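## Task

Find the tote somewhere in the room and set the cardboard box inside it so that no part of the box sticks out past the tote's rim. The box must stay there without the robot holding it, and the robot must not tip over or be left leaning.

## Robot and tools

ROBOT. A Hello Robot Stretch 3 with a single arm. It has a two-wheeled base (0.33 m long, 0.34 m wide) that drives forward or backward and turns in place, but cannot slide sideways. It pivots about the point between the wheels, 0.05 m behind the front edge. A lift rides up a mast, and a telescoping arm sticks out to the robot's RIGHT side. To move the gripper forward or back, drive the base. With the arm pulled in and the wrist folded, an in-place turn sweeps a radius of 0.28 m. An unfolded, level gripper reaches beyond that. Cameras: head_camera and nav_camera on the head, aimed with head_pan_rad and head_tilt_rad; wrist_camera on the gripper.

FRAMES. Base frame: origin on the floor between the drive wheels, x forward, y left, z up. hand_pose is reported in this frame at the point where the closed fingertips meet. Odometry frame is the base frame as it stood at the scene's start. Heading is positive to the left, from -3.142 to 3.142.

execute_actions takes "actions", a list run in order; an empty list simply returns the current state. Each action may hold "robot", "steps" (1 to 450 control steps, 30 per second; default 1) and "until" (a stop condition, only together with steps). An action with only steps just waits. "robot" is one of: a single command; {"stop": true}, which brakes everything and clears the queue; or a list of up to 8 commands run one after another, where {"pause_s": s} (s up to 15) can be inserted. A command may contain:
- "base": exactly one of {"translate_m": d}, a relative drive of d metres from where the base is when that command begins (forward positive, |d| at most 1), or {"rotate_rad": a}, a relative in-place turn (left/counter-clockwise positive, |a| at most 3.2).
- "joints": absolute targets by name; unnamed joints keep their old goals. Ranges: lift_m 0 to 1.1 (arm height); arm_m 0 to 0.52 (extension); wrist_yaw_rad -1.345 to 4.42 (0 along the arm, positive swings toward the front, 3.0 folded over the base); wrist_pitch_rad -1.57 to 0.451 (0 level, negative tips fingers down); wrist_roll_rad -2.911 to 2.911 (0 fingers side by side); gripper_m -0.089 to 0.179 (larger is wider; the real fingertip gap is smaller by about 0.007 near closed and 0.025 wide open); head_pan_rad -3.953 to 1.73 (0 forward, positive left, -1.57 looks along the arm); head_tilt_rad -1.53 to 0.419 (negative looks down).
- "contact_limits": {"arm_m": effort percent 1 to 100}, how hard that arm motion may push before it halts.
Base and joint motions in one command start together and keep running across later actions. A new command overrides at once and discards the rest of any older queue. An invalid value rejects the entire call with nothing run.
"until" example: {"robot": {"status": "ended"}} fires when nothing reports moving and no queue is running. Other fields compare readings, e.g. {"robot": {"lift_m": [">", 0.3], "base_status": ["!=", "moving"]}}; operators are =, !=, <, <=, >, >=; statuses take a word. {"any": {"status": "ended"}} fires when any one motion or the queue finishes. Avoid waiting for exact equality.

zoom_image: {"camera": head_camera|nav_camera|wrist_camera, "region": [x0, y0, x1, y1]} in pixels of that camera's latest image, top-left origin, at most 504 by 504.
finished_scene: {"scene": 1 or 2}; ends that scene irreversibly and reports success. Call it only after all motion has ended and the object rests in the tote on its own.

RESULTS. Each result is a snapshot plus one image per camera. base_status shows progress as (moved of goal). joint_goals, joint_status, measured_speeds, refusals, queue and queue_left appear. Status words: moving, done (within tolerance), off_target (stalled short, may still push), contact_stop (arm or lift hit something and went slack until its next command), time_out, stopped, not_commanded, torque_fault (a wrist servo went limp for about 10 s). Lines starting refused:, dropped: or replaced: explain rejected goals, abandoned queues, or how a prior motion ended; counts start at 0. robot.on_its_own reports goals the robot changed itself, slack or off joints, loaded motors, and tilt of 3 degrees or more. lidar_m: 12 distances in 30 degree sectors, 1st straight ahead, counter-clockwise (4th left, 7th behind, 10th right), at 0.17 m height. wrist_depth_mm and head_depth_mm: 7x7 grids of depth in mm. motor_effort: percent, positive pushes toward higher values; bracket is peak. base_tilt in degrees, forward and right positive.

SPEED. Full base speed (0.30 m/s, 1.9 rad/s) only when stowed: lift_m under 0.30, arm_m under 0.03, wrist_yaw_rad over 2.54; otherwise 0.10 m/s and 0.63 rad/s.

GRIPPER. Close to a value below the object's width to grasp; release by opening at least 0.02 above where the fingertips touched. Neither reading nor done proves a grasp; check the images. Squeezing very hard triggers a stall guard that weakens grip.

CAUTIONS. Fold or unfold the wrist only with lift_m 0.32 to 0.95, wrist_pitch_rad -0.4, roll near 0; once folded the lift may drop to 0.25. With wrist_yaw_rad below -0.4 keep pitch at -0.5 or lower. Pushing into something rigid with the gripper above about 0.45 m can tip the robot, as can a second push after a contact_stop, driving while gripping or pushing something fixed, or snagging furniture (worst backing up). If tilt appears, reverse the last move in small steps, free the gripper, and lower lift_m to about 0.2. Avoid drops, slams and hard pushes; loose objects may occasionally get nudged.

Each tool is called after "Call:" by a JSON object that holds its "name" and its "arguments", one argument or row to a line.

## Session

Call:
{"name": "execute_actions", "arguments": {
  "actions": []
}}

Scene clock: 0.00 s.
robot.base_odometry: x=+0.000 y=+0.000 heading=+0.000 (m, m, rad; robot's odometry frame)
robot.turned_by_wheels: +0.000 (rad since the last result)
robot.turned_by_imu: +0.000 (rad since the last result)
robot.base_tilt: forward=+0.0 right=-0.3 (deg)
robot.lidar_m: 1.19 0.88 0.87 2.40 1.79 1.10 1.30 2.35 0.70 0.70 0.96 1.74
robot.head_depth_mm: 1832 1866 1886 1901 1893 1882 1836 / 1923 1973 1981 2010 1961 1978 1859 / 2004 2098 2099 2139 2102 2115 1936 / 2002 2206 2218 2264 1842 1688 1678 / 1985 2347 2378 2411 1705 1403 1404 / 1957 2491 2557 2603 1722 1200 1204 / 1962 2671 2729 2786 1756 1078 1049
robot.base_status: not_commanded
robot.joint_positions: lift_m=+0.594 arm_m=+0.002 wrist_yaw_rad=+2.797 wrist_pitch_rad=-0.325 wrist_roll_rad=-0.009 gripper_m=+0.037 head_pan_rad=-0.006 head_tilt_rad=-0.024
robot.joint_goals: lift_m=+0.594 arm_m=+0.002 wrist_yaw_rad=+2.797 wrist_pitch_rad=-0.325 wrist_roll_rad=-0.009 gripper_m=+0.037 head_pan_rad=-0.006 head_tilt_rad=-0.024
robot.joint_status: lift_m=not_commanded arm_m=not_commanded wrist_yaw_rad=not_commanded wrist_pitch_rad=not_commanded wrist_roll_rad=not_commanded gripper_m=not_commanded head_pan_rad=not_commanded head_tilt_rad=not_commanded
robot.measured_speeds: translate_m=+0.000 rotate_rad=+0.000 lift_m=+0.000 arm_m=+0.000 wrist_yaw_rad=+0.000 wrist_pitch_rad=+0.000 wrist_roll_rad=+0.000 head_pan_rad=+0.000 head_tilt_rad=+0.000
robot: refusals=0 queue=idle queue_left=0
robot.motor_effort: left_wheel=+1 right_wheel=-1 lift_m=+26 arm_m=-1 wrist_yaw_rad=+0 wrist_pitch_rad=+4 wrist_roll_rad=+1 gripper_m=-1 head_pan_rad=+0 head_tilt_rad=+1 (%)
robot.hand_pose: x=+0.0582 y=+0.0745 z=+0.6279 quat_wxyz=(+0.233, +0.704, -0.006, +0.671) (m; robot's base frame)
robot.wrist_depth_mm: - - - - - 706 659 / - - - - - 752 705 / - - - - - 798 725 / - - - - - 847 797 / - - - - - 921 822 / 943 947 - 977 970 948 893 / 795 - 782 796 784 790 803
pictures: head_camera (sideways: a quarter turn clockwise sets it upright), nav_camera (sideways: a quarter turn counterclockwise sets it upright), wrist_camera
Images, in order (width x height): head_camera 896x504, nav_camera 672x504, wrist_camera 644x364.

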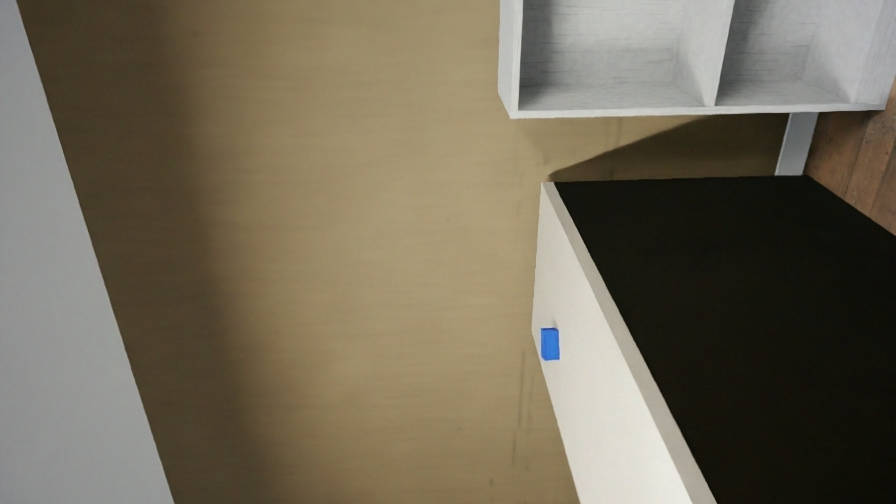

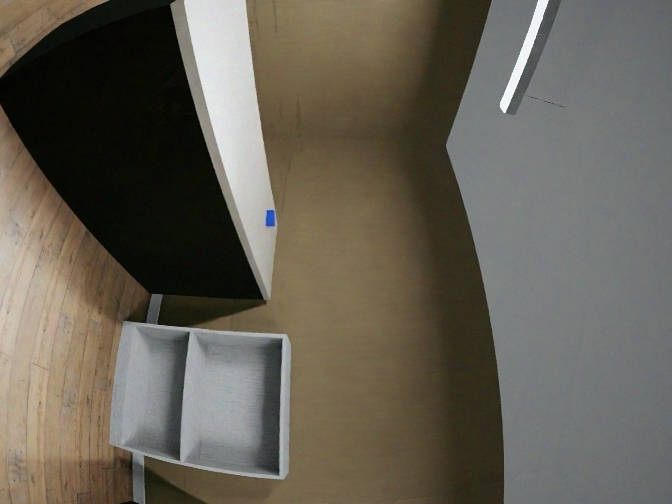

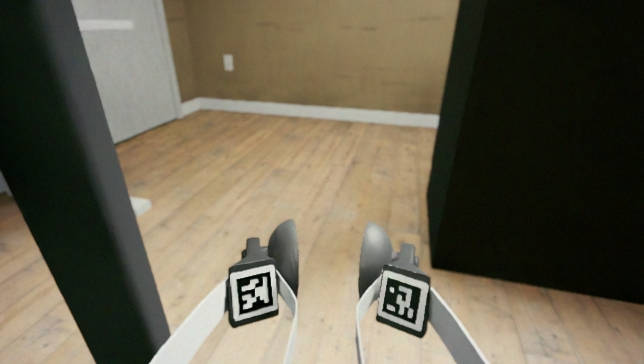

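Call:
{"name": "execute_actions", "arguments": {
  "actions": [
    {"robot":{"joints":{"head_pan_rad":-1.5,"head_tilt_rad":-0.6}},"steps":100,"until":{"robot":{"status":"ended"}}}
  ]
}}

Call:
{"name": "execute_actions", "arguments": {
  "actions": [
    {"robot":{"joints":{"head_pan_rad":-3.2,"head_tilt_rad":-0.6}},"steps":100,"until":{"robot":{"status":"ended"}}}
  ]
}}

Call:
{"name": "execute_actions", "arguments": {
  "actions": [
    {"robot":{"joints":{"head_pan_rad":1.4,"head_tilt_rad":-0.6}},"steps":150,"until":{"robot":{"status":"ended"}}}
  ]
}}

Scene clock: 6.60 s.
robot.base_odometry: x=+0.000 y=+0.000 heading=+0.000 (m, m, rad; robot's odometry frame)
robot.turned_by_wheels: +0.000 (rad since the last result)
robot.turned_by_imu: +0.001 (rad since the last result)
robot.base_tilt: forward=+0.3 right=-0.4 (deg)
robot.lidar_m: 1.18 0.87 0.87 2.41 1.80 1.10 1.30 2.36 0.70 0.70 0.97 1.75
robot.head_depth_mm: 1926 2080 929 945 1484 1422 1205 / 2041 2207 929 793 920 1143 1205 / 2158 2323 934 858 988 1166 1204 / 2289 2440 936 934 1092 1308 1212 / 2435 2578 957 1026 1219 1401 1215 / 2419 1573 1013 1142 1383 1439 1204 / 2164 1584 1097 1275 1587 1433 1213
robot.base_status: not_commanded
robot.joint_positions: lift_m=+0.594 arm_m=+0.002 wrist_yaw_rad=+2.797 wrist_pitch_rad=-0.325 wrist_roll_rad=-0.009 gripper_m=+0.037 head_pan_rad=-1.493 head_tilt_rad=-0.592
robot.joint_goals: lift_m=+0.594 arm_m=+0.002 wrist_yaw_rad=+2.797 wrist_pitch_rad=-0.325 wrist_roll_rad=-0.009 gripper_m=+0.037 head_pan_rad=-1.500 head_tilt_rad=-0.600
robot.joint_status: lift_m=not_commanded arm_m=not_commanded wrist_yaw_rad=not_commanded wrist_pitch_rad=not_commanded wrist_roll_rad=not_commanded gripper_m=not_commanded head_pan_rad=done head_tilt_rad=done
robot.measured_speeds: translate_m=+0.000 rotate_rad=+0.000 lift_m=+0.000 arm_m=+0.000 wrist_yaw_rad=+0.000 wrist_pitch_rad=+0.000 wrist_roll_rad=+0.000 head_pan_rad=+0.000 head_tilt_rad=+0.000
robot: refusals=0 queue=done queue_left=0
robot.motor_effort: left_wheel=+1(0) right_wheel=-1(1) lift_m=+26(26) arm_m=-1(1) wrist_yaw_rad=+0(0) wrist_pitch_rad=+4(4) wrist_roll_rad=+1(1) gripper_m=+1(2) head_pan_rad=-4(47) head_tilt_rad=-3(24) (%)
robot.hand_pose: x=+0.0582 y=+0.0745 z=+0.6279 quat_wxyz=(+0.233, +0.704, -0.006, +0.671) (m; robot's base frame)
robot.wrist_depth_mm: - - - - - 713 657 / - - - - - 751 699 / - - - - - 813 731 / - - - - - 841 800 / - - - - - 905 853 / 967 951 - 956 937 963 871 / 790 - 784 803 790 803 801
pictures: head_camera (sideways: a quarter turn clockwise sets it upright), nav_camera (sideways: a quarter turn counterclockwise sets it upright), wrist_camera
Images, in order (width x height): head_camera 896x504, nav_camera 672x504, wrist_camera 644x364.

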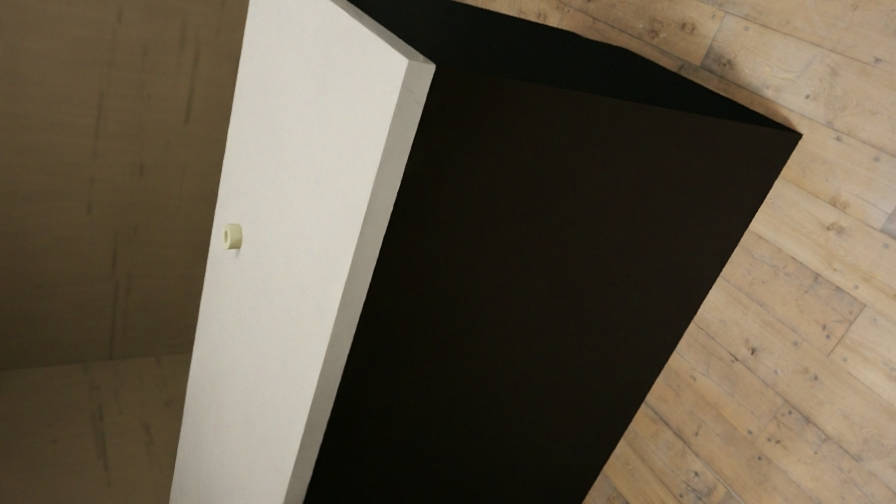

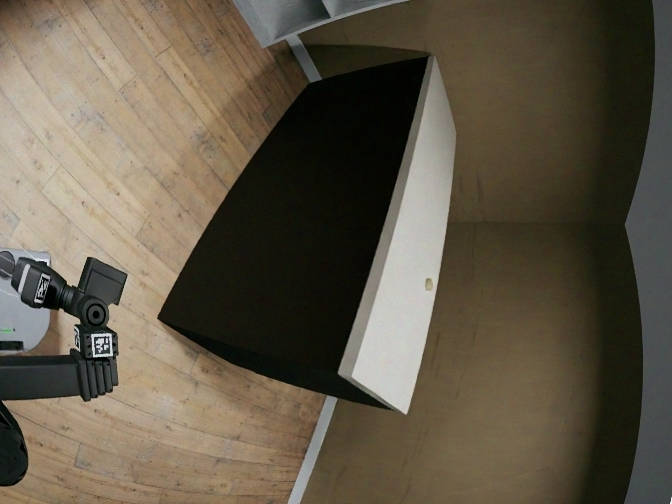

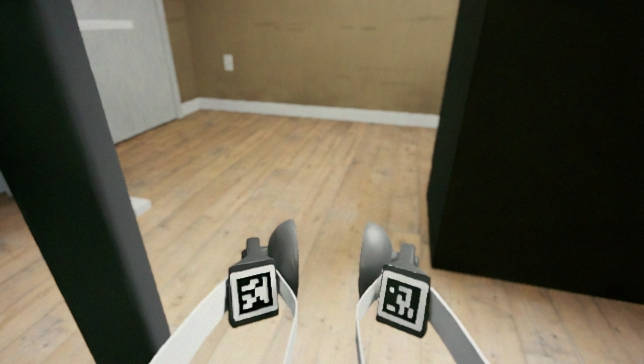

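Scene clock: 7.93 s.
robot.base_odometry: x=+0.000 y=+0.000 heading=+0.000 (m, m, rad; robot's odometry frame)
robot.turned_by_wheels: +0.000 (rad since the last result)
robot.turned_by_imu: +0.000 (rad since the last result)
robot.base_tilt: forward=+0.2 right=-0.3 (deg)
robot.lidar_m: 1.19 0.87 0.87 2.41 1.80 1.10 1.30 2.35 0.70 0.70 0.97 1.74
robot.head_depth_mm: 1419 1553 1382 1123 1690 1423 1233 / 1486 1626 1383 1987 1687 1429 1245 / 1544 1714 1390 1608 1683 1427 1264 / 1621 1795 1979 2133 1746 1433 1240 / 1697 1898 2135 2243 1752 1430 1210 / 1776 1990 2292 2253 1747 1434 1215 / 1880 2115 2438 2238 1761 1434 1214
robot.base_status: not_commanded
robot.joint_positions: lift_m=+0.594 arm_m=+0.002 wrist_yaw_rad=+2.797 wrist_pitch_rad=-0.325 wrist_roll_rad=-0.009 gripper_m=+0.037 head_pan_rad=-3.193 head_tilt_rad=-0.593
robot.joint_goals: lift_m=+0.594 arm_m=+0.002 wrist_yaw_rad=+2.797 wrist_pitch_rad=-0.325 wrist_roll_rad=-0.009 gripper_m=+0.037 head_pan_rad=-3.200 head_tilt_rad=-0.600
robot.joint_status: lift_m=not_commanded arm_m=not_commanded wrist_yaw_rad=not_commanded wrist_pitch_rad=not_commanded wrist_roll_rad=not_commanded gripper_m=not_commanded head_pan_rad=done head_tilt_rad=done
robot.measured_speeds: translate_m=+0.000 rotate_rad=+0.000 lift_m=+0.000 arm_m=+0.000 wrist_yaw_rad=+0.000 wrist_pitch_rad=+0.000 wrist_roll_rad=+0.000 head_pan_rad=+0.000 head_tilt_rad=+0.000
robot: refusals=0 queue=done queue_left=0
robot.motor_effort: left_wheel=+1(1) right_wheel=+0(1) lift_m=+26(26) arm_m=-1(2) wrist_yaw_rad=-1(0) wrist_pitch_rad=+4(4) wrist_roll_rad=+0(0) gripper_m=+1(1) head_pan_rad=-4(55) head_tilt_rad=-4(2) (%)
robot.hand_pose: x=+0.0582 y=+0.0745 z=+0.6279 quat_wxyz=(+0.233, +0.704, -0.006, +0.671) (m; robot's base frame)
robot.wrist_depth_mm: - - - - - 694 654 / - - - - - 722 706 / - - - - - 796 750 / - - - - - 855 806 / - - - - - 933 849 / 951 933 - 967 930 961 909 / 804 - 810 793 772 782 809
pictures: head_camera (sideways: a quarter turn clockwise sets it upright), nav_camera (sideways: a quarter turn counterclockwise sets it upright), wrist_camera
Images, in order (width x height): head_camera 896x504, nav_camera 672x504, wrist_camera 644x364.

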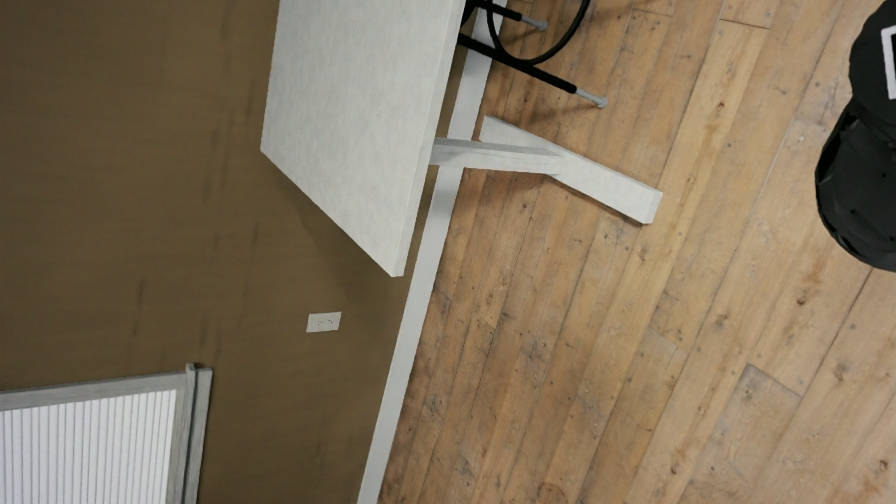

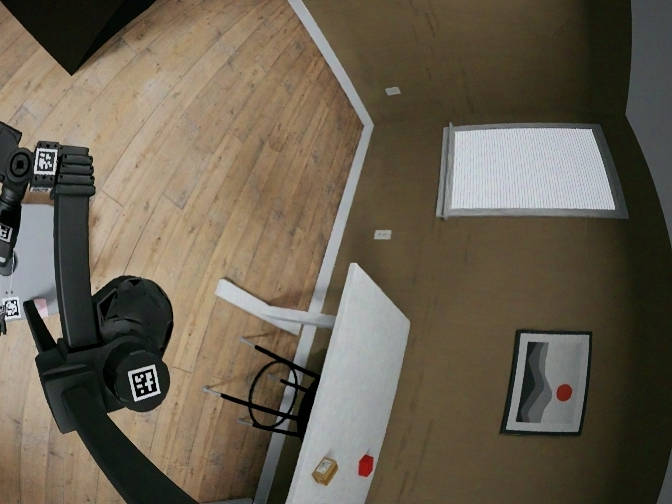

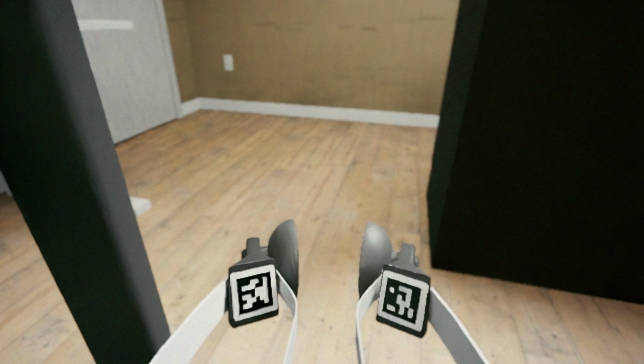

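Scene clock: 10.40 s.
robot.base_odometry: x=+0.000 y=+0.000 heading=+0.000 (m, m, rad; robot's odometry frame)
robot.turned_by_wheels: +0.000 (rad since the last result)
robot.turned_by_imu: +0.000 (rad since the last result)
robot.base_tilt: forward=+0.3 right=-0.5 (deg)
robot.lidar_m: 1.18 0.87 0.87 2.40 1.79 1.09 1.30 2.35 0.70 0.70 0.97 1.74
robot.head_depth_mm: 2014 2186 2443 2225 1674 1359 1202 / 2061 2276 2551 2229 1739 1423 1205 / 2118 2355 2647 2235 1736 1430 1209 / 2191 2437 2705 2245 1745 1427 1207 / 2280 2521 2815 2245 1746 1433 1210 / 2360 2602 2856 2266 1748 1433 1209 / 2400 2595 2712 2265 1757 1433 1212
robot.base_status: not_commanded
robot.joint_positions: lift_m=+0.594 arm_m=+0.002 wrist_yaw_rad=+2.797 wrist_pitch_rad=-0.325 wrist_roll_rad=-0.009 gripper_m=+0.037 head_pan_rad=+1.393 head_tilt_rad=-0.593
robot.joint_goals: lift_m=+0.594 arm_m=+0.002 wrist_yaw_rad=+2.797 wrist_pitch_rad=-0.325 wrist_roll_rad=-0.009 gripper_m=+0.037 head_pan_rad=+1.400 head_tilt_rad=-0.600
robot.joint_status: lift_m=not_commanded arm_m=not_commanded wrist_yaw_rad=not_commanded wrist_pitch_rad=not_commanded wrist_roll_rad=not_commanded gripper_m=not_commanded head_pan_rad=done head_tilt_rad=done
robot.measured_speeds: translate_m=+0.000 rotate_rad=+0.000 lift_m=+0.000 arm_m=+0.000 wrist_yaw_rad=+0.000 wrist_pitch_rad=+0.000 wrist_roll_rad=+0.000 head_pan_rad=+0.000 head_tilt_rad=+0.000
robot: refusals=0 queue=done queue_left=0
robot.motor_effort: left_wheel=+1(1) right_wheel=-1(1) lift_m=+26(26) arm_m=-1(1) wrist_yaw_rad=+0(0) wrist_pitch_rad=+4(4) wrist_roll_rad=+0(0) gripper_m=+0(0) head_pan_rad=+4(50) head_tilt_rad=-2(4) (%)
robot.hand_pose: x=+0.0582 y=+0.0745 z=+0.6279 quat_wxyz=(+0.233, +0.704, -0.006, +0.671) (m; robot's base frame)
robot.wrist_depth_mm: - - - - - 693 671 / - - - - - 756 717 / - - - - - 814 756 / - - - - - 848 800 / - - - - - 933 835 / 964 935 - 941 990 935 922 / 803 - 766 802 780 800 790
pictures: head_camera (sideways: a quarter turn clockwise sets it upright), nav_camera (sideways: a quarter turn counterclockwise sets it upright), wrist_camera
Images, in order (width x height): head_camera 896x504, nav_camera 672x504, wrist_camera 644x364.

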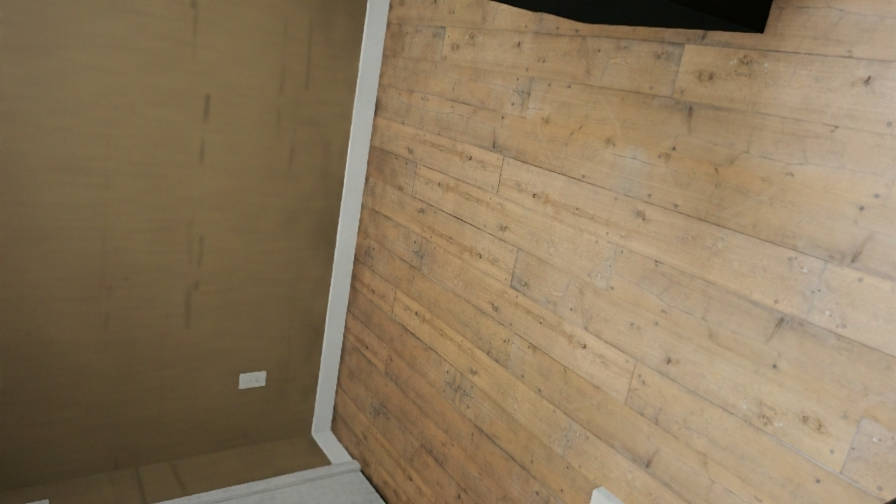

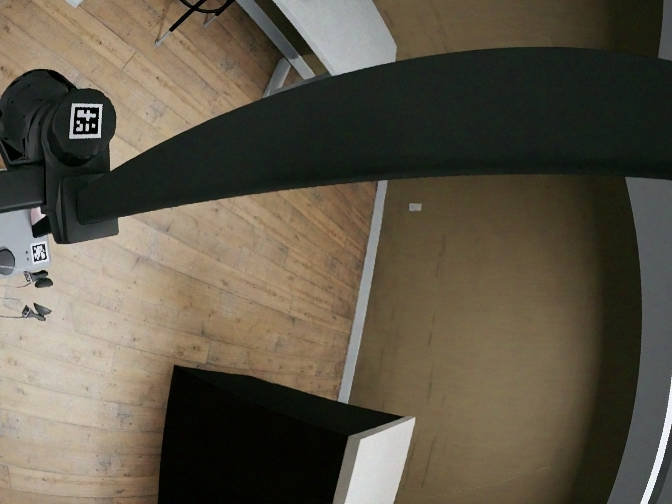

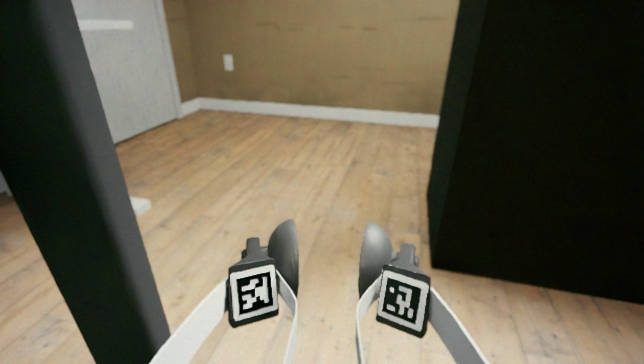

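Call:
{"name": "execute_actions", "arguments": {
  "actions": [
    {"robot":[{"base":{"rotate_rad":2.5},"joints":{"head_pan_rad":0,"head_tilt_rad":-0.6}},{"base":{"translate_m":0.4}}],"steps":450,"until":{"robot":{"status":"ended"}}}
  ]
}}

Scene clock: 29.80 s.
robot.base_odometry: x=-0.320 y=+0.239 heading=+2.500 (m, m, rad; robot's odometry frame)
robot.turned_by_wheels: +2.500 (rad since the last result)
robot.turned_by_imu: +2.544 (rad since the last result)
robot.base_tilt: forward=+0.3 right=-0.3 (deg)
robot.lidar_m: 0.70 0.83 1.73 2.32 0.93 0.92 2.01 1.29 0.99 2.43 2.11 1.20
robot.head_depth_mm: 1169 1302 1379 989 824 1418 1202 / 1153 1276 1360 988 793 1424 1205 / 1130 1255 1341 998 799 1418 1209 / 1117 1243 1328 997 778 1357 1211 / 1102 1221 1320 1000 779 1392 1209 / 1089 1203 1302 1002 778 1363 1206 / 1075 1186 1289 1007 782 1338 1208
robot.base_status: done (translate_m +0.4000 of +0.4000)
robot.joint_positions: lift_m=+0.594 arm_m=+0.002 wrist_yaw_rad=+2.797 wrist_pitch_rad=-0.325 wrist_roll_rad=-0.009 gripper_m=+0.037 head_pan_rad=+0.007 head_tilt_rad=-0.593
robot.joint_goals: lift_m=+0.594 arm_m=+0.002 wrist_yaw_rad=+2.797 wrist_pitch_rad=-0.325 wrist_roll_rad=-0.009 gripper_m=+0.037 head_pan_rad=+0.000 head_tilt_rad=-0.600
robot.joint_status: lift_m=not_commanded arm_m=not_commanded wrist_yaw_rad=not_commanded wrist_pitch_rad=not_commanded wrist_roll_rad=not_commanded gripper_m=not_commanded head_pan_rad=done head_tilt_rad=done
robot.measured_speeds: translate_m=+0.000 rotate_rad=+0.000 lift_m=+0.000 arm_m=+0.000 wrist_yaw_rad=+0.000 wrist_pitch_rad=+0.000 wrist_roll_rad=+0.000 head_pan_rad=+0.000 head_tilt_rad=+0.000
robot: refusals=0 queue=done queue_left=0
robot.motor_effort: left_wheel=-3(6) right_wheel=+3(6) lift_m=+25(26) arm_m=-1(1) wrist_yaw_rad=+0(0) wrist_pitch_rad=+4(4) wrist_roll_rad=+1(0) gripper_m=+0(0) head_pan_rad=-3(50) head_tilt_rad=-3(4) (%)
robot.hand_pose: x=+0.0582 y=+0.0745 z=+0.6279 quat_wxyz=(+0.233, +0.704, -0.006, +0.671) (m; robot's base frame)
robot.wrist_depth_mm: - - - - - - - / - - - - - - 742 / - - - - - - - / - - - - - - - / - - - - - - - / 949 952 - 966 960 888 940 / 777 - 782 817 766 807 777
pictures: head_camera (sideways: a quarter turn clockwise sets it upright), nav_camera (sideways: a quarter turn counterclockwise sets it upright), wrist_camera
Images, in order (width x height): head_camera 896x504, nav_camera 672x504, wrist_camera 644x364.

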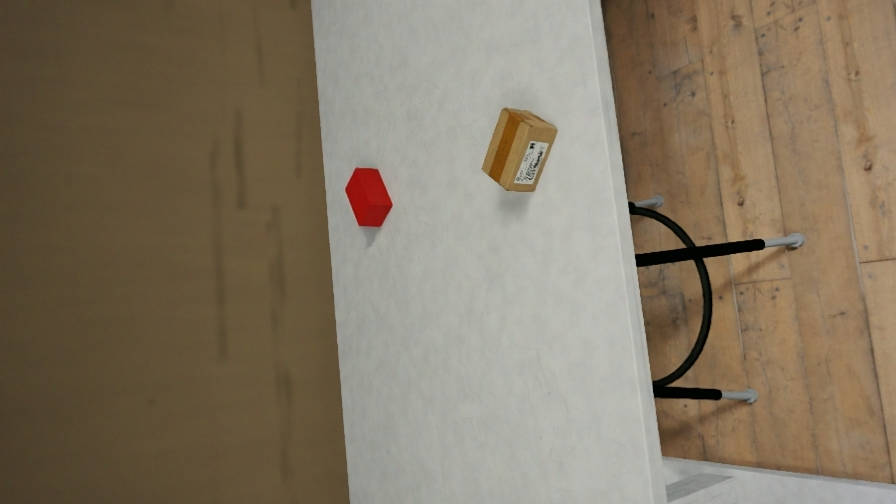

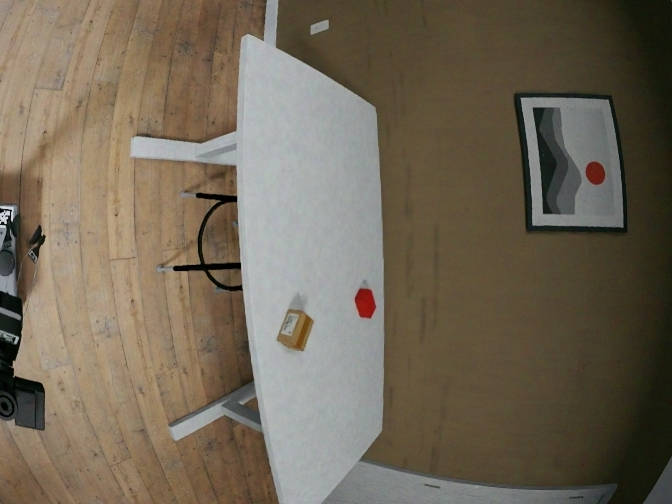

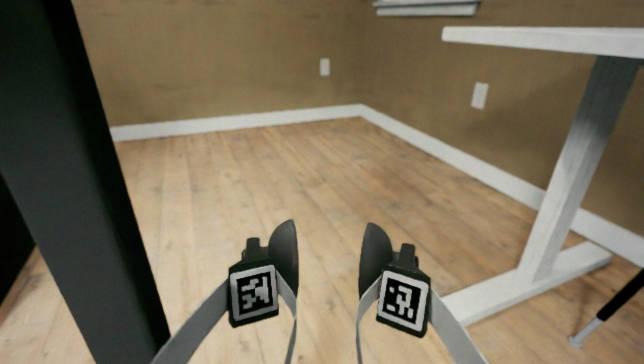

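Call:
{"name": "execute_actions", "arguments": {
  "actions": [
    {"robot":[{"base":{"rotate_rad":1.65},"joints":{"lift_m":0.9,"wrist_pitch_rad":-0.4,"head_pan_rad":-1.57}},{"base":{"translate_m":-0.17},"joints":{"wrist_yaw_rad":0,"gripper_m":0.17}},{"joints":{"wrist_pitch_rad":-0.2,"arm_m":0.13}},{"joints":{"lift_m":0.73}}],"steps":450,"until":{"robot":{"status":"ended"}}}
  ]
}}

Scene clock: 48.83 s.
robot.base_odometry: x=-0.230 y=+0.383 heading=-2.134 (m, m, rad; robot's odometry frame)
robot.turned_by_wheels: +1.650 (rad since the last result)
robot.turned_by_imu: +1.679 (rad since the last result)
robot.base_tilt: forward=+0.2 right=-0.4 (deg)
robot.lidar_m: 2.49 1.06 1.22 2.14 0.93 0.86 2.26 1.93 1.10 0.70 0.89 1.86
robot.head_depth_mm: 1137 1262 1353 991 798 1458 - / 1134 1254 1344 995 799 - - / 1126 1249 1330 993 802 - 1155 / 1121 1246 1320 998 780 1386 1186 / 1110 1233 1320 1000 804 1363 1206 / 1109 1223 1327 1004 781 1397 1211 / 1100 1218 1315 1009 782 1399 1214
robot.base_status: done (translate_m -0.1700 of -0.1700)
robot.joint_positions: lift_m=+0.730 arm_m=+0.130 wrist_yaw_rad=+0.002 wrist_pitch_rad=-0.218 wrist_roll_rad=-0.009 gripper_m=+0.170 head_pan_rad=-1.563 head_tilt_rad=-0.593
robot.joint_goals: lift_m=+0.730 arm_m=+0.130 wrist_yaw_rad=+0.000 wrist_pitch_rad=-0.200 wrist_roll_rad=-0.009 gripper_m=+0.170 head_pan_rad=-1.570 head_tilt_rad=-0.600
robot.joint_status: lift_m=done arm_m=done wrist_yaw_rad=done wrist_pitch_rad=done wrist_roll_rad=not_commanded gripper_m=done head_pan_rad=done head_tilt_rad=done
robot.measured_speeds: translate_m=+0.000 rotate_rad=+0.000 lift_m=+0.000 arm_m=+0.000 wrist_yaw_rad=+0.000 wrist_pitch_rad=+0.000 wrist_roll_rad=+0.000 head_pan_rad=+0.000 head_tilt_rad=+0.000
robot: refusals=0 queue=done queue_left=0
robot.motor_effort: left_wheel=-2(8) right_wheel=+2(5) lift_m=+23(30) arm_m=+3(5) wrist_yaw_rad=-3(2) wrist_pitch_rad=+5(7) wrist_roll_rad=+0(0) gripper_m=-1(97) head_pan_rad=-4(50) head_tilt_rad=-3(2) (%)
robot.hand_pose: x=-0.0209 y=-0.5196 z=+0.7899 quat_wxyz=(+0.706, +0.078, -0.699, -0.076) (m; robot's base frame)
robot.wrist_depth_mm: 876 864 859 838 854 817 840 / 908 884 865 940 862 864 865 / 726 718 740 652 766 788 818 / 433 433 438 378 443 452 470 / 304 324 308 278 294 320 320 / 249 237 240 242 243 243 246 / 207 204 203 204 202 201 -
pictures: head_camera (sideways: a quarter turn clockwise sets it upright), nav_camera (sideways: a quarter turn counterclockwise sets it upright), wrist_camera
Images, in order (width x height): head_camera 896x504, nav_camera 672x504, wrist_camera 644x364.

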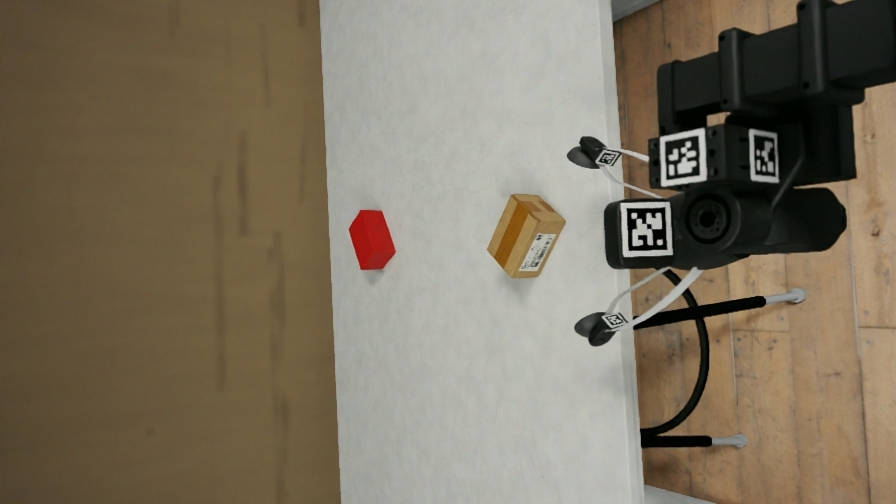

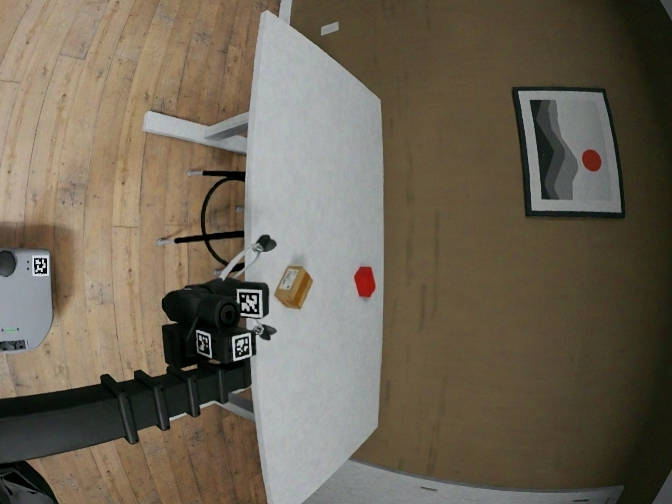

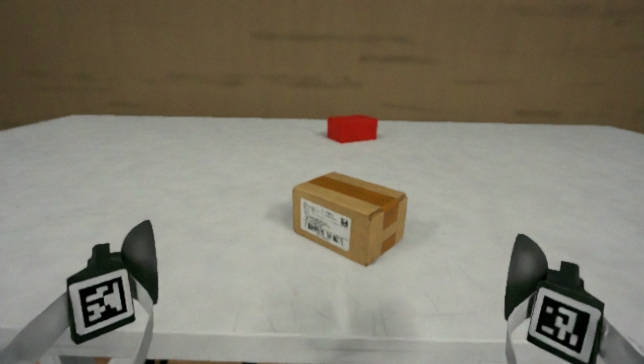

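Call:
{"name": "execute_actions", "arguments": {
  "actions": [
    {"robot":[{"base":{"translate_m":-0.012},"joints":{"arm_m":0.27,"lift_m":0.705}}],"steps":450,"until":{"robot":{"status":"ended"}}}
  ]
}}

Scene clock: 55.13 s.
robot.base_odometry: x=-0.223 y=+0.393 heading=-2.134 (m, m, rad; robot's odometry frame)
robot.turned_by_wheels: +0.000 (rad since the last result)
robot.turned_by_imu: +0.001 (rad since the last result)
robot.base_tilt: forward=+0.3 right=-0.3 (deg)
robot.lidar_m: 2.50 1.06 1.24 2.14 0.91 0.85 2.25 1.94 1.09 0.70 0.89 1.85
robot.head_depth_mm: 1138 1265 1352 991 798 1459 1259 / 1130 1258 1344 995 826 - 1194 / 1124 1250 1339 995 - 1391 1208 / 1122 1240 1326 995 804 1396 1211 / 1109 1230 1319 1000 777 1362 1217 / 1105 1228 1326 1005 778 1397 1211 / 1097 1214 1327 1004 781 1401 1213
robot.base_status: done (translate_m -0.0120 of -0.0120)
robot.joint_positions: lift_m=+0.705 arm_m=+0.270 wrist_yaw_rad=+0.002 wrist_pitch_rad=-0.218 wrist_roll_rad=-0.009 gripper_m=+0.170 head_pan_rad=-1.563 head_tilt_rad=-0.593
robot.joint_goals: lift_m=+0.705 arm_m=+0.270 wrist_yaw_rad=+0.000 wrist_pitch_rad=-0.200 wrist_roll_rad=-0.009 gripper_m=+0.170 head_pan_rad=-1.570 head_tilt_rad=-0.600
robot.joint_status: lift_m=done arm_m=done wrist_yaw_rad=done wrist_pitch_rad=done wrist_roll_rad=not_commanded gripper_m=done head_pan_rad=done head_tilt_rad=done
robot.measured_speeds: translate_m=+0.000 rotate_rad=+0.000 lift_m=+0.000 arm_m=+0.000 wrist_yaw_rad=+0.000 wrist_pitch_rad=+0.000 wrist_roll_rad=+0.000 head_pan_rad=+0.000 head_tilt_rad=+0.000
robot: refusals=0 queue=done queue_left=0
robot.motor_effort: left_wheel=-2(7) right_wheel=+2(4) lift_m=+22(22) arm_m=+3(4) wrist_yaw_rad=-1(3) wrist_pitch_rad=+5(5) wrist_roll_rad=+0(0) gripper_m=+0(1) head_pan_rad=-4(4) head_tilt_rad=-3(2) (%)
robot.hand_pose: x=-0.0210 y=-0.6596 z=+0.7649 quat_wxyz=(+0.706, +0.078, -0.699, -0.076) (m; robot's base frame)
robot.wrist_depth_mm: 740 758 739 753 744 720 718 / 787 770 795 763 767 766 730 / 609 621 638 523 656 691 693 / 359 364 374 372 379 385 393 / 256 274 260 168 265 268 273 / 209 202 185 134 139 206 207 / - 163 160 127 140 168 -
pictures: head_camera (sideways: a quarter turn clockwise sets it upright), nav_camera (sideways: a quarter turn counterclockwise sets it upright), wrist_camera
Images, in order (width x height): head_camera 896x504, nav_camera 672x504, wrist_camera 644x364.

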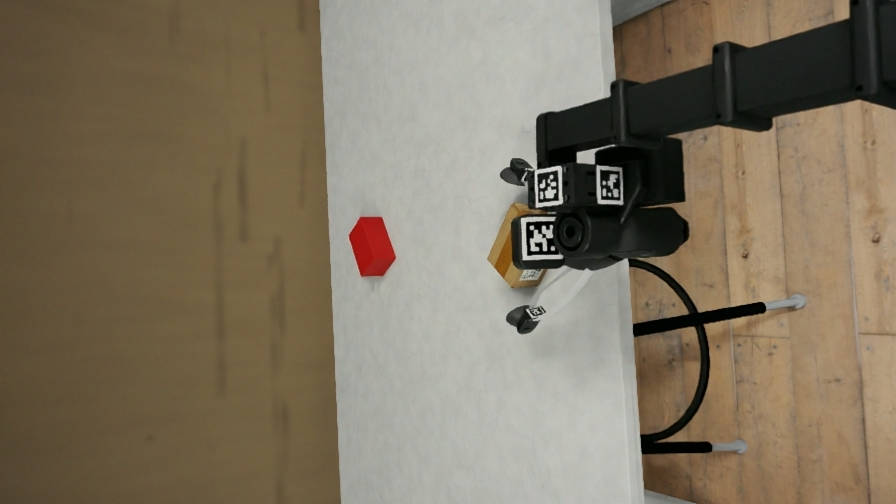

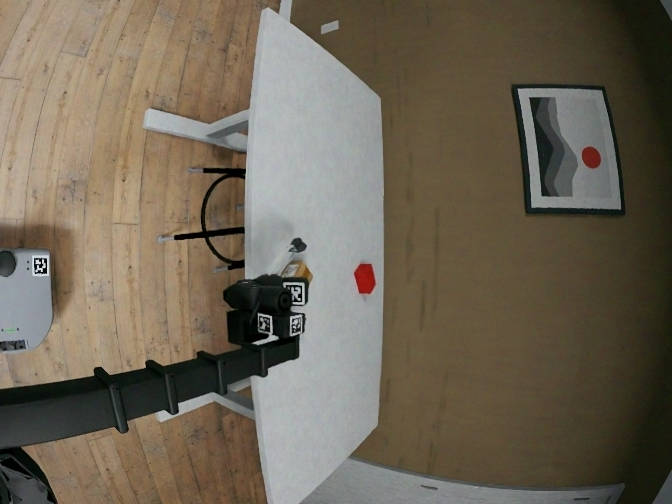

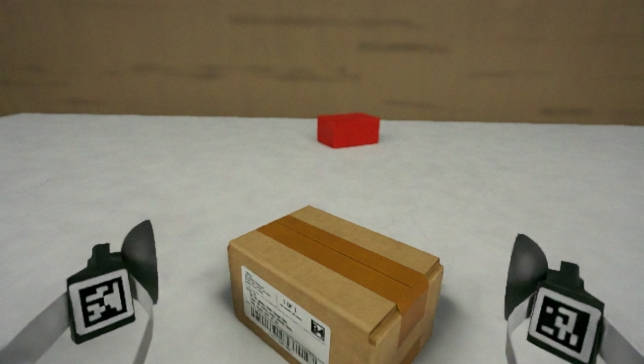

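Call:
{"name": "execute_actions", "arguments": {
  "actions": [
    {"robot":[{"joints":{"arm_m":0.28,"lift_m":0.69}},{"joints":{"gripper_m":0.03}},{"pause_s":0.5},{"joints":{"lift_m":0.9}},{"joints":{"arm_m":0,"head_pan_rad":0.5}}],"steps":450,"until":{"robot":{"status":"ended"}}}
  ]
}}

Scene clock: 67.53 s.
robot.base_odometry: x=-0.223 y=+0.393 heading=-2.134 (m, m, rad; robot's odometry frame)
robot.turned_by_wheels: +0.000 (rad since the last result)
robot.turned_by_imu: +0.002 (rad since the last result)
robot.base_tilt: forward=+0.1 right=-0.3 (deg)
robot.lidar_m: 2.50 1.07 1.24 2.15 0.91 0.85 2.25 1.93 1.09 0.70 0.89 1.86
robot.head_depth_mm: 2035 2247 2465 2221 1733 1419 1201 / 2129 2342 2605 2220 1733 1423 1200 / 2207 2452 2691 2232 1741 1418 1208 / 2304 2432 1435 1624 1687 1433 1206 / 2425 1551 1138 1291 1492 1433 1207 / 2519 1558 1136 1305 1564 1428 1209 / 2666 1572 1201 1413 1651 1435 1209
robot.base_status: done (translate_m -0.0120 of -0.0120)
robot.joint_positions: lift_m=+0.900 arm_m=+0.002 wrist_yaw_rad=+0.002 wrist_pitch_rad=-0.226 wrist_roll_rad=-0.009 gripper_m=+0.031 head_pan_rad=+0.493 head_tilt_rad=-0.593
robot.joint_goals: lift_m=+0.900 arm_m=+0.000 wrist_yaw_rad=+0.000 wrist_pitch_rad=-0.200 wrist_roll_rad=-0.009 gripper_m=+0.030 head_pan_rad=+0.500 head_tilt_rad=-0.600
robot.joint_status: lift_m=done arm_m=done wrist_yaw_rad=done wrist_pitch_rad=done wrist_roll_rad=not_commanded gripper_m=done head_pan_rad=done head_tilt_rad=done
robot.measured_speeds: translate_m=+0.000 rotate_rad=+0.000 lift_m=+0.000 arm_m=+0.000 wrist_yaw_rad=+0.000 wrist_pitch_rad=+0.000 wrist_roll_rad=+0.000 head_pan_rad=+0.000 head_tilt_rad=+0.000
robot: refusals=0 queue=done queue_left=0
robot.motor_effort: left_wheel=-2(2) right_wheel=+2(2) lift_m=+29(30) arm_m=-5(6) wrist_yaw_rad=-2(1) wrist_pitch_rad=+7(7) wrist_roll_rad=+0(1) gripper_m=-14(99) head_pan_rad=+4(50) head_tilt_rad=-3(3) (%)
robot.hand_pose: x=-0.0211 y=-0.3913 z=+0.9576 quat_wxyz=(+0.706, +0.081, -0.699, -0.079) (m; robot's base frame)
robot.wrist_depth_mm: - - 950 961 976 936 915 / - - - - - - - / - - - - - - - / - 846 840 199 863 887 - / 607 613 624 136 616 632 648 / 481 481 - 132 140 493 499 / 388 395 384 146 390 404 400
pictures: head_camera (sideways: a quarter turn clockwise sets it upright), nav_camera (sideways: a quarter turn counterclockwise sets it upright), wrist_camera
Images, in order (width x height): head_camera 896x504, nav_camera 672x504, wrist_camera 644x364.

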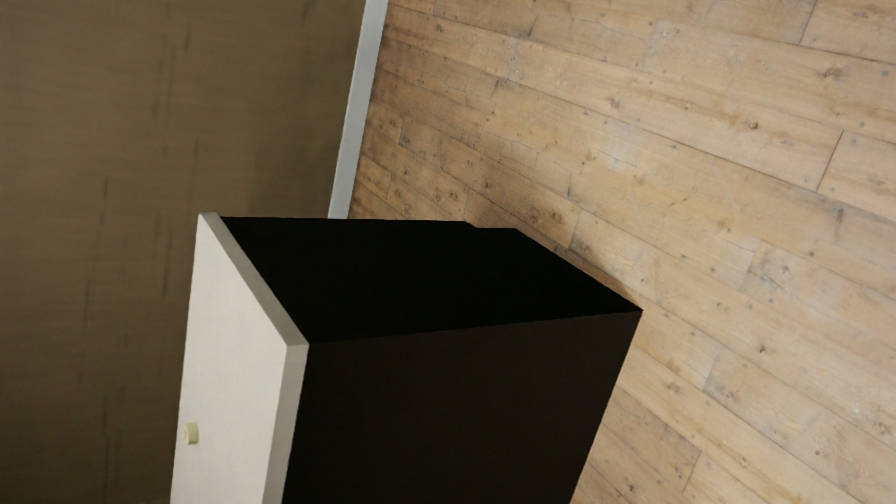

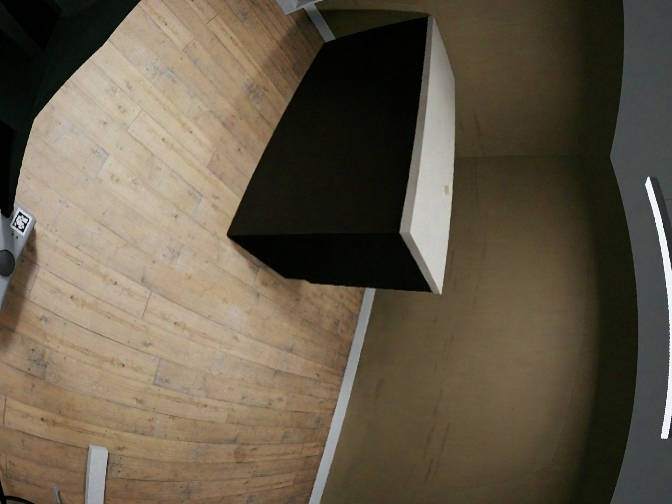

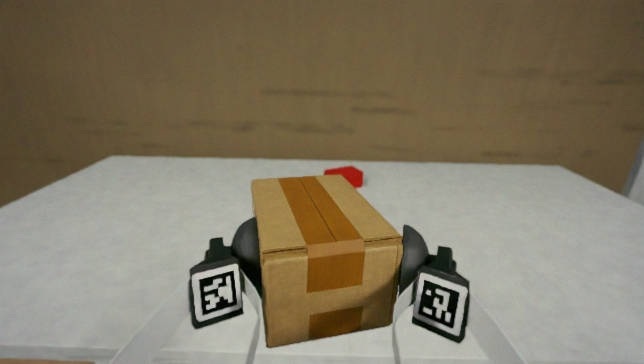

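Call:
{"name": "execute_actions", "arguments": {
  "actions": [
    {"robot":[{"base":{"translate_m":1.0},"joints":{"wrist_yaw_rad":1.57,"wrist_pitch_rad":-0.4,"head_pan_rad":1.2,"head_tilt_rad":-0.7}},{"base":{"translate_m":0.3}}],"steps":450,"until":{"robot":{"status":"ended"}}}
  ]
}}

Scene clock: 88.53 s.
robot.base_odometry: x=-0.917 y=-0.706 heading=-2.134 (m, m, rad; robot's odometry frame)
robot.turned_by_wheels: +0.000 (rad since the last result)
robot.turned_by_imu: +0.005 (rad since the last result)
robot.base_tilt: forward=+0.2 right=-0.4 (deg)
robot.lidar_m: 1.21 1.24 1.67 0.61 0.63 2.02 2.19 1.21 1.08 1.31 1.35 1.26
robot.head_depth_mm: 1476 1599 1727 1842 1594 1341 1157 / 1692 1846 2031 1962 1597 1340 1156 / 1999 2186 2349 1864 1600 1350 1159 / 2279 2556 2565 1964 1605 1346 1159 / 2195 2482 2559 1847 1013 1204 1161 / 2105 2344 761 732 860 1043 1162 / 2032 1097 762 690 805 963 1119
robot.base_status: done (translate_m +0.3000 of +0.3000)
robot.joint_positions: lift_m=+0.900 arm_m=+0.002 wrist_yaw_rad=+1.567 wrist_pitch_rad=-0.423 wrist_roll_rad=-0.009 gripper_m=+0.031 head_pan_rad=+1.193 head_tilt_rad=-0.691
robot.joint_goals: lift_m=+0.900 arm_m=+0.000 wrist_yaw_rad=+1.570 wrist_pitch_rad=-0.400 wrist_roll_rad=-0.009 gripper_m=+0.030 head_pan_rad=+1.200 head_tilt_rad=-0.700
robot.joint_status: lift_m=done arm_m=done wrist_yaw_rad=done wrist_pitch_rad=done wrist_roll_rad=not_commanded gripper_m=done head_pan_rad=done head_tilt_rad=done
robot.measured_speeds: translate_m=+0.000 rotate_rad=+0.000 lift_m=+0.000 arm_m=+0.000 wrist_yaw_rad=+0.000 wrist_pitch_rad=+0.000 wrist_roll_rad=+0.000 head_pan_rad=+0.000 head_tilt_rad=+0.000
robot: refusals=0 queue=done queue_left=0
robot.motor_effort: left_wheel=-3(3) right_wheel=+2(7) lift_m=+29(29) arm_m=-4(5) wrist_yaw_rad=+2(6) wrist_pitch_rad=+6(8) wrist_roll_rad=+0(1) gripper_m=-16(15) head_pan_rad=+4(44) head_tilt_rad=-3(10) (%)
robot.hand_pose: x=+0.2024 y=-0.1481 z=+0.9114 quat_wxyz=(+0.597, +0.591, -0.382, +0.385) (m; robot's base frame)
robot.wrist_depth_mm: - - - - - - 955 / - - - - - - - / - - - - - - - / - - - 198 - - - / - - - 136 - - - / - - - 132 140 - - / - - - 146 - - -
pictures: head_camera (sideways: a quarter turn clockwise sets it upright), nav_camera (sideways: a quarter turn counterclockwise sets it upright), wrist_camera
Images, in order (width x height): head_camera 896x504, nav_camera 672x504, wrist_camera 644x364.

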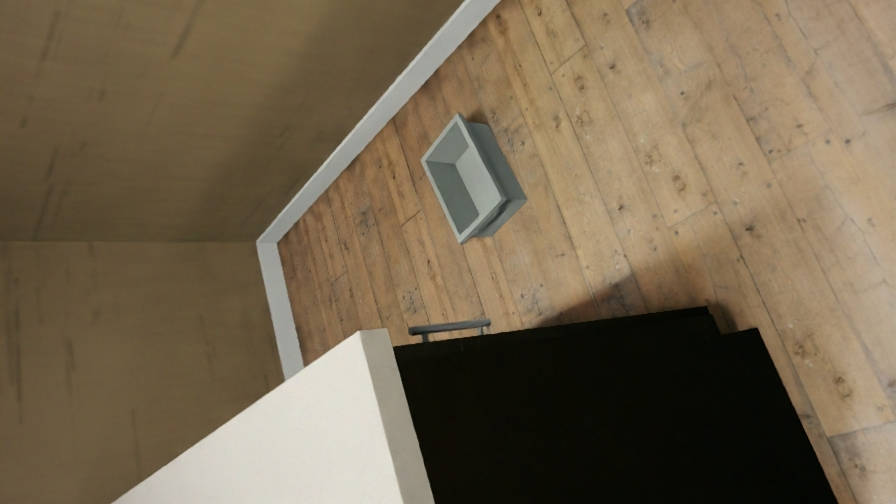

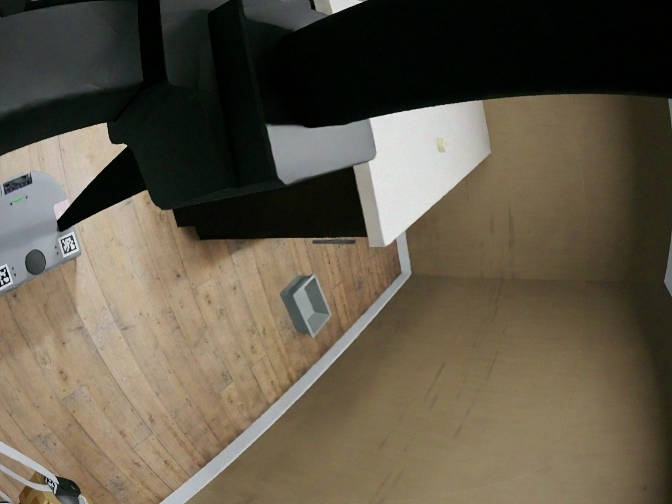

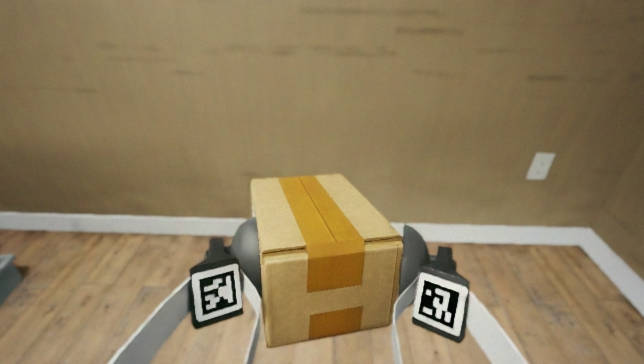

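Call:
{"name": "execute_actions", "arguments": {
  "actions": [
    {"robot":[{"base":{"translate_m":0.45},"joints":{"lift_m":0.45}},{"base":{"rotate_rad":1.57},"joints":{"head_pan_rad":-0.1,"head_tilt_rad":-1.0}},{"base":{"translate_m":0.65},"joints":{"wrist_pitch_rad":-0.8}}],"steps":450,"until":{"robot":{"status":"ended"}}}
  ]
}}

Scene clock: 112.07 s.
robot.base_odometry: x=-0.668 y=-1.396 heading=-0.564 (m, m, rad; robot's odometry frame)
robot.turned_by_wheels: +1.570 (rad since the last result)
robot.turned_by_imu: +1.600 (rad since the last result)
robot.base_tilt: forward=-1.3 right=-2.3 (deg)
robot.lidar_m: 1.21 0.41 0.30 0.29 2.07 1.81 1.87 1.09 0.78 0.74 0.77 1.04
robot.head_depth_mm: 1471 1551 1627 1509 1344 1207 1095 / 1791 1909 1726 1513 1317 1204 1110 / 1818 2010 1731 1512 1317 1207 1106 / 1781 1980 1725 1503 1334 1206 1108 / 1751 1963 1721 1502 1336 1199 1103 / 1731 1945 1731 1505 1334 1204 1092 / 1629 1508 1335 1189 1075 980 911
robot.base_status: moving (translate_m +0.5779 of +0.6500)
robot.joint_positions: lift_m=+0.450 arm_m=+0.002 wrist_yaw_rad=+1.567 wrist_pitch_rad=-0.814 wrist_roll_rad=-0.009 gripper_m=+0.031 head_pan_rad=-0.093 head_tilt_rad=-0.988
robot.joint_goals: lift_m=+0.450 arm_m=+0.000 wrist_yaw_rad=+1.570 wrist_pitch_rad=-0.800 wrist_roll_rad=-0.009 gripper_m=+0.030 head_pan_rad=-0.100 head_tilt_rad=-1.000
robot.joint_status: lift_m=done arm_m=done wrist_yaw_rad=done wrist_pitch_rad=done wrist_roll_rad=not_commanded gripper_m=done head_pan_rad=done head_tilt_rad=done
robot.measured_speeds: translate_m=+0.100 rotate_rad=+0.000 lift_m=+0.000 arm_m=+0.000 wrist_yaw_rad=+0.000 wrist_pitch_rad=+0.000 wrist_roll_rad=+0.000 head_pan_rad=+0.000 head_tilt_rad=+0.000
robot: refusals=0 queue=running queue_left=0
robot.motor_effort: left_wheel=+1(5) right_wheel=+4(7) lift_m=+23(30) arm_m=-5(5) wrist_yaw_rad=+4(5) wrist_pitch_rad=+4(6) wrist_roll_rad=+0(0) gripper_m=-16(16) head_pan_rad=-4(51) head_tilt_rad=-4(20) (%)
robot.hand_pose: x=+0.1369 y=-0.1478 z=+0.3859 quat_wxyz=(+0.659, +0.655, -0.259, +0.262) (m; robot's base frame)
robot.wrist_depth_mm: 480 693 - 994 958 902 711 / 480 788 844 803 705 825 692 / 484 701 704 712 628 698 679 / 541 649 642 197 638 634 641 / 544 584 575 136 563 584 574 / 519 525 - 132 141 520 520 / 492 489 481 145 467 479 478
pictures: head_camera (sideways: a quarter turn clockwise sets it upright), nav_camera (sideways: a quarter turn counterclockwise sets it upright), wrist_camera
Images, in order (width x height): head_camera 896x504, nav_camera 672x504, wrist_camera 644x364.

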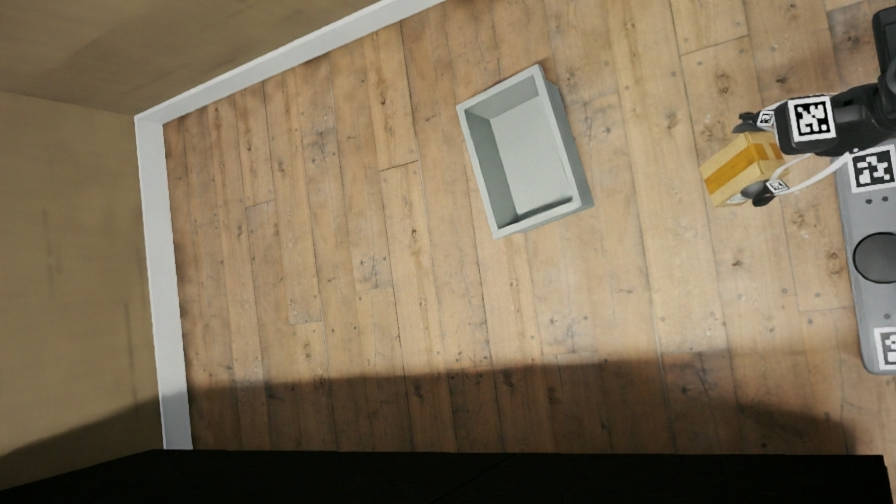

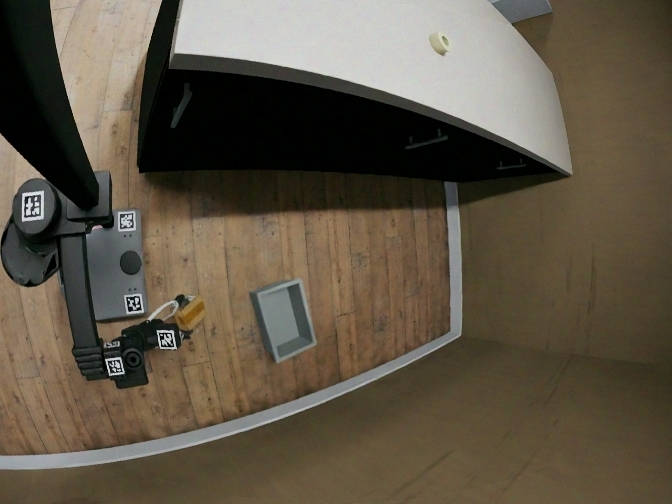

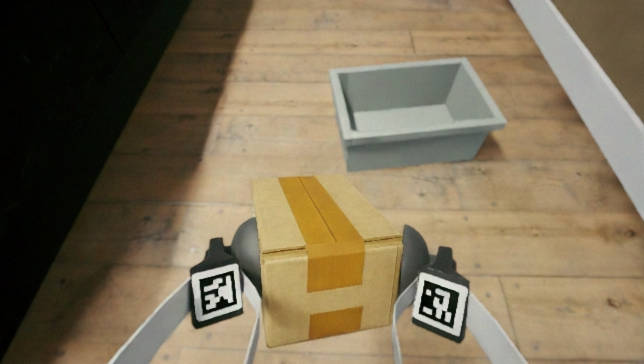

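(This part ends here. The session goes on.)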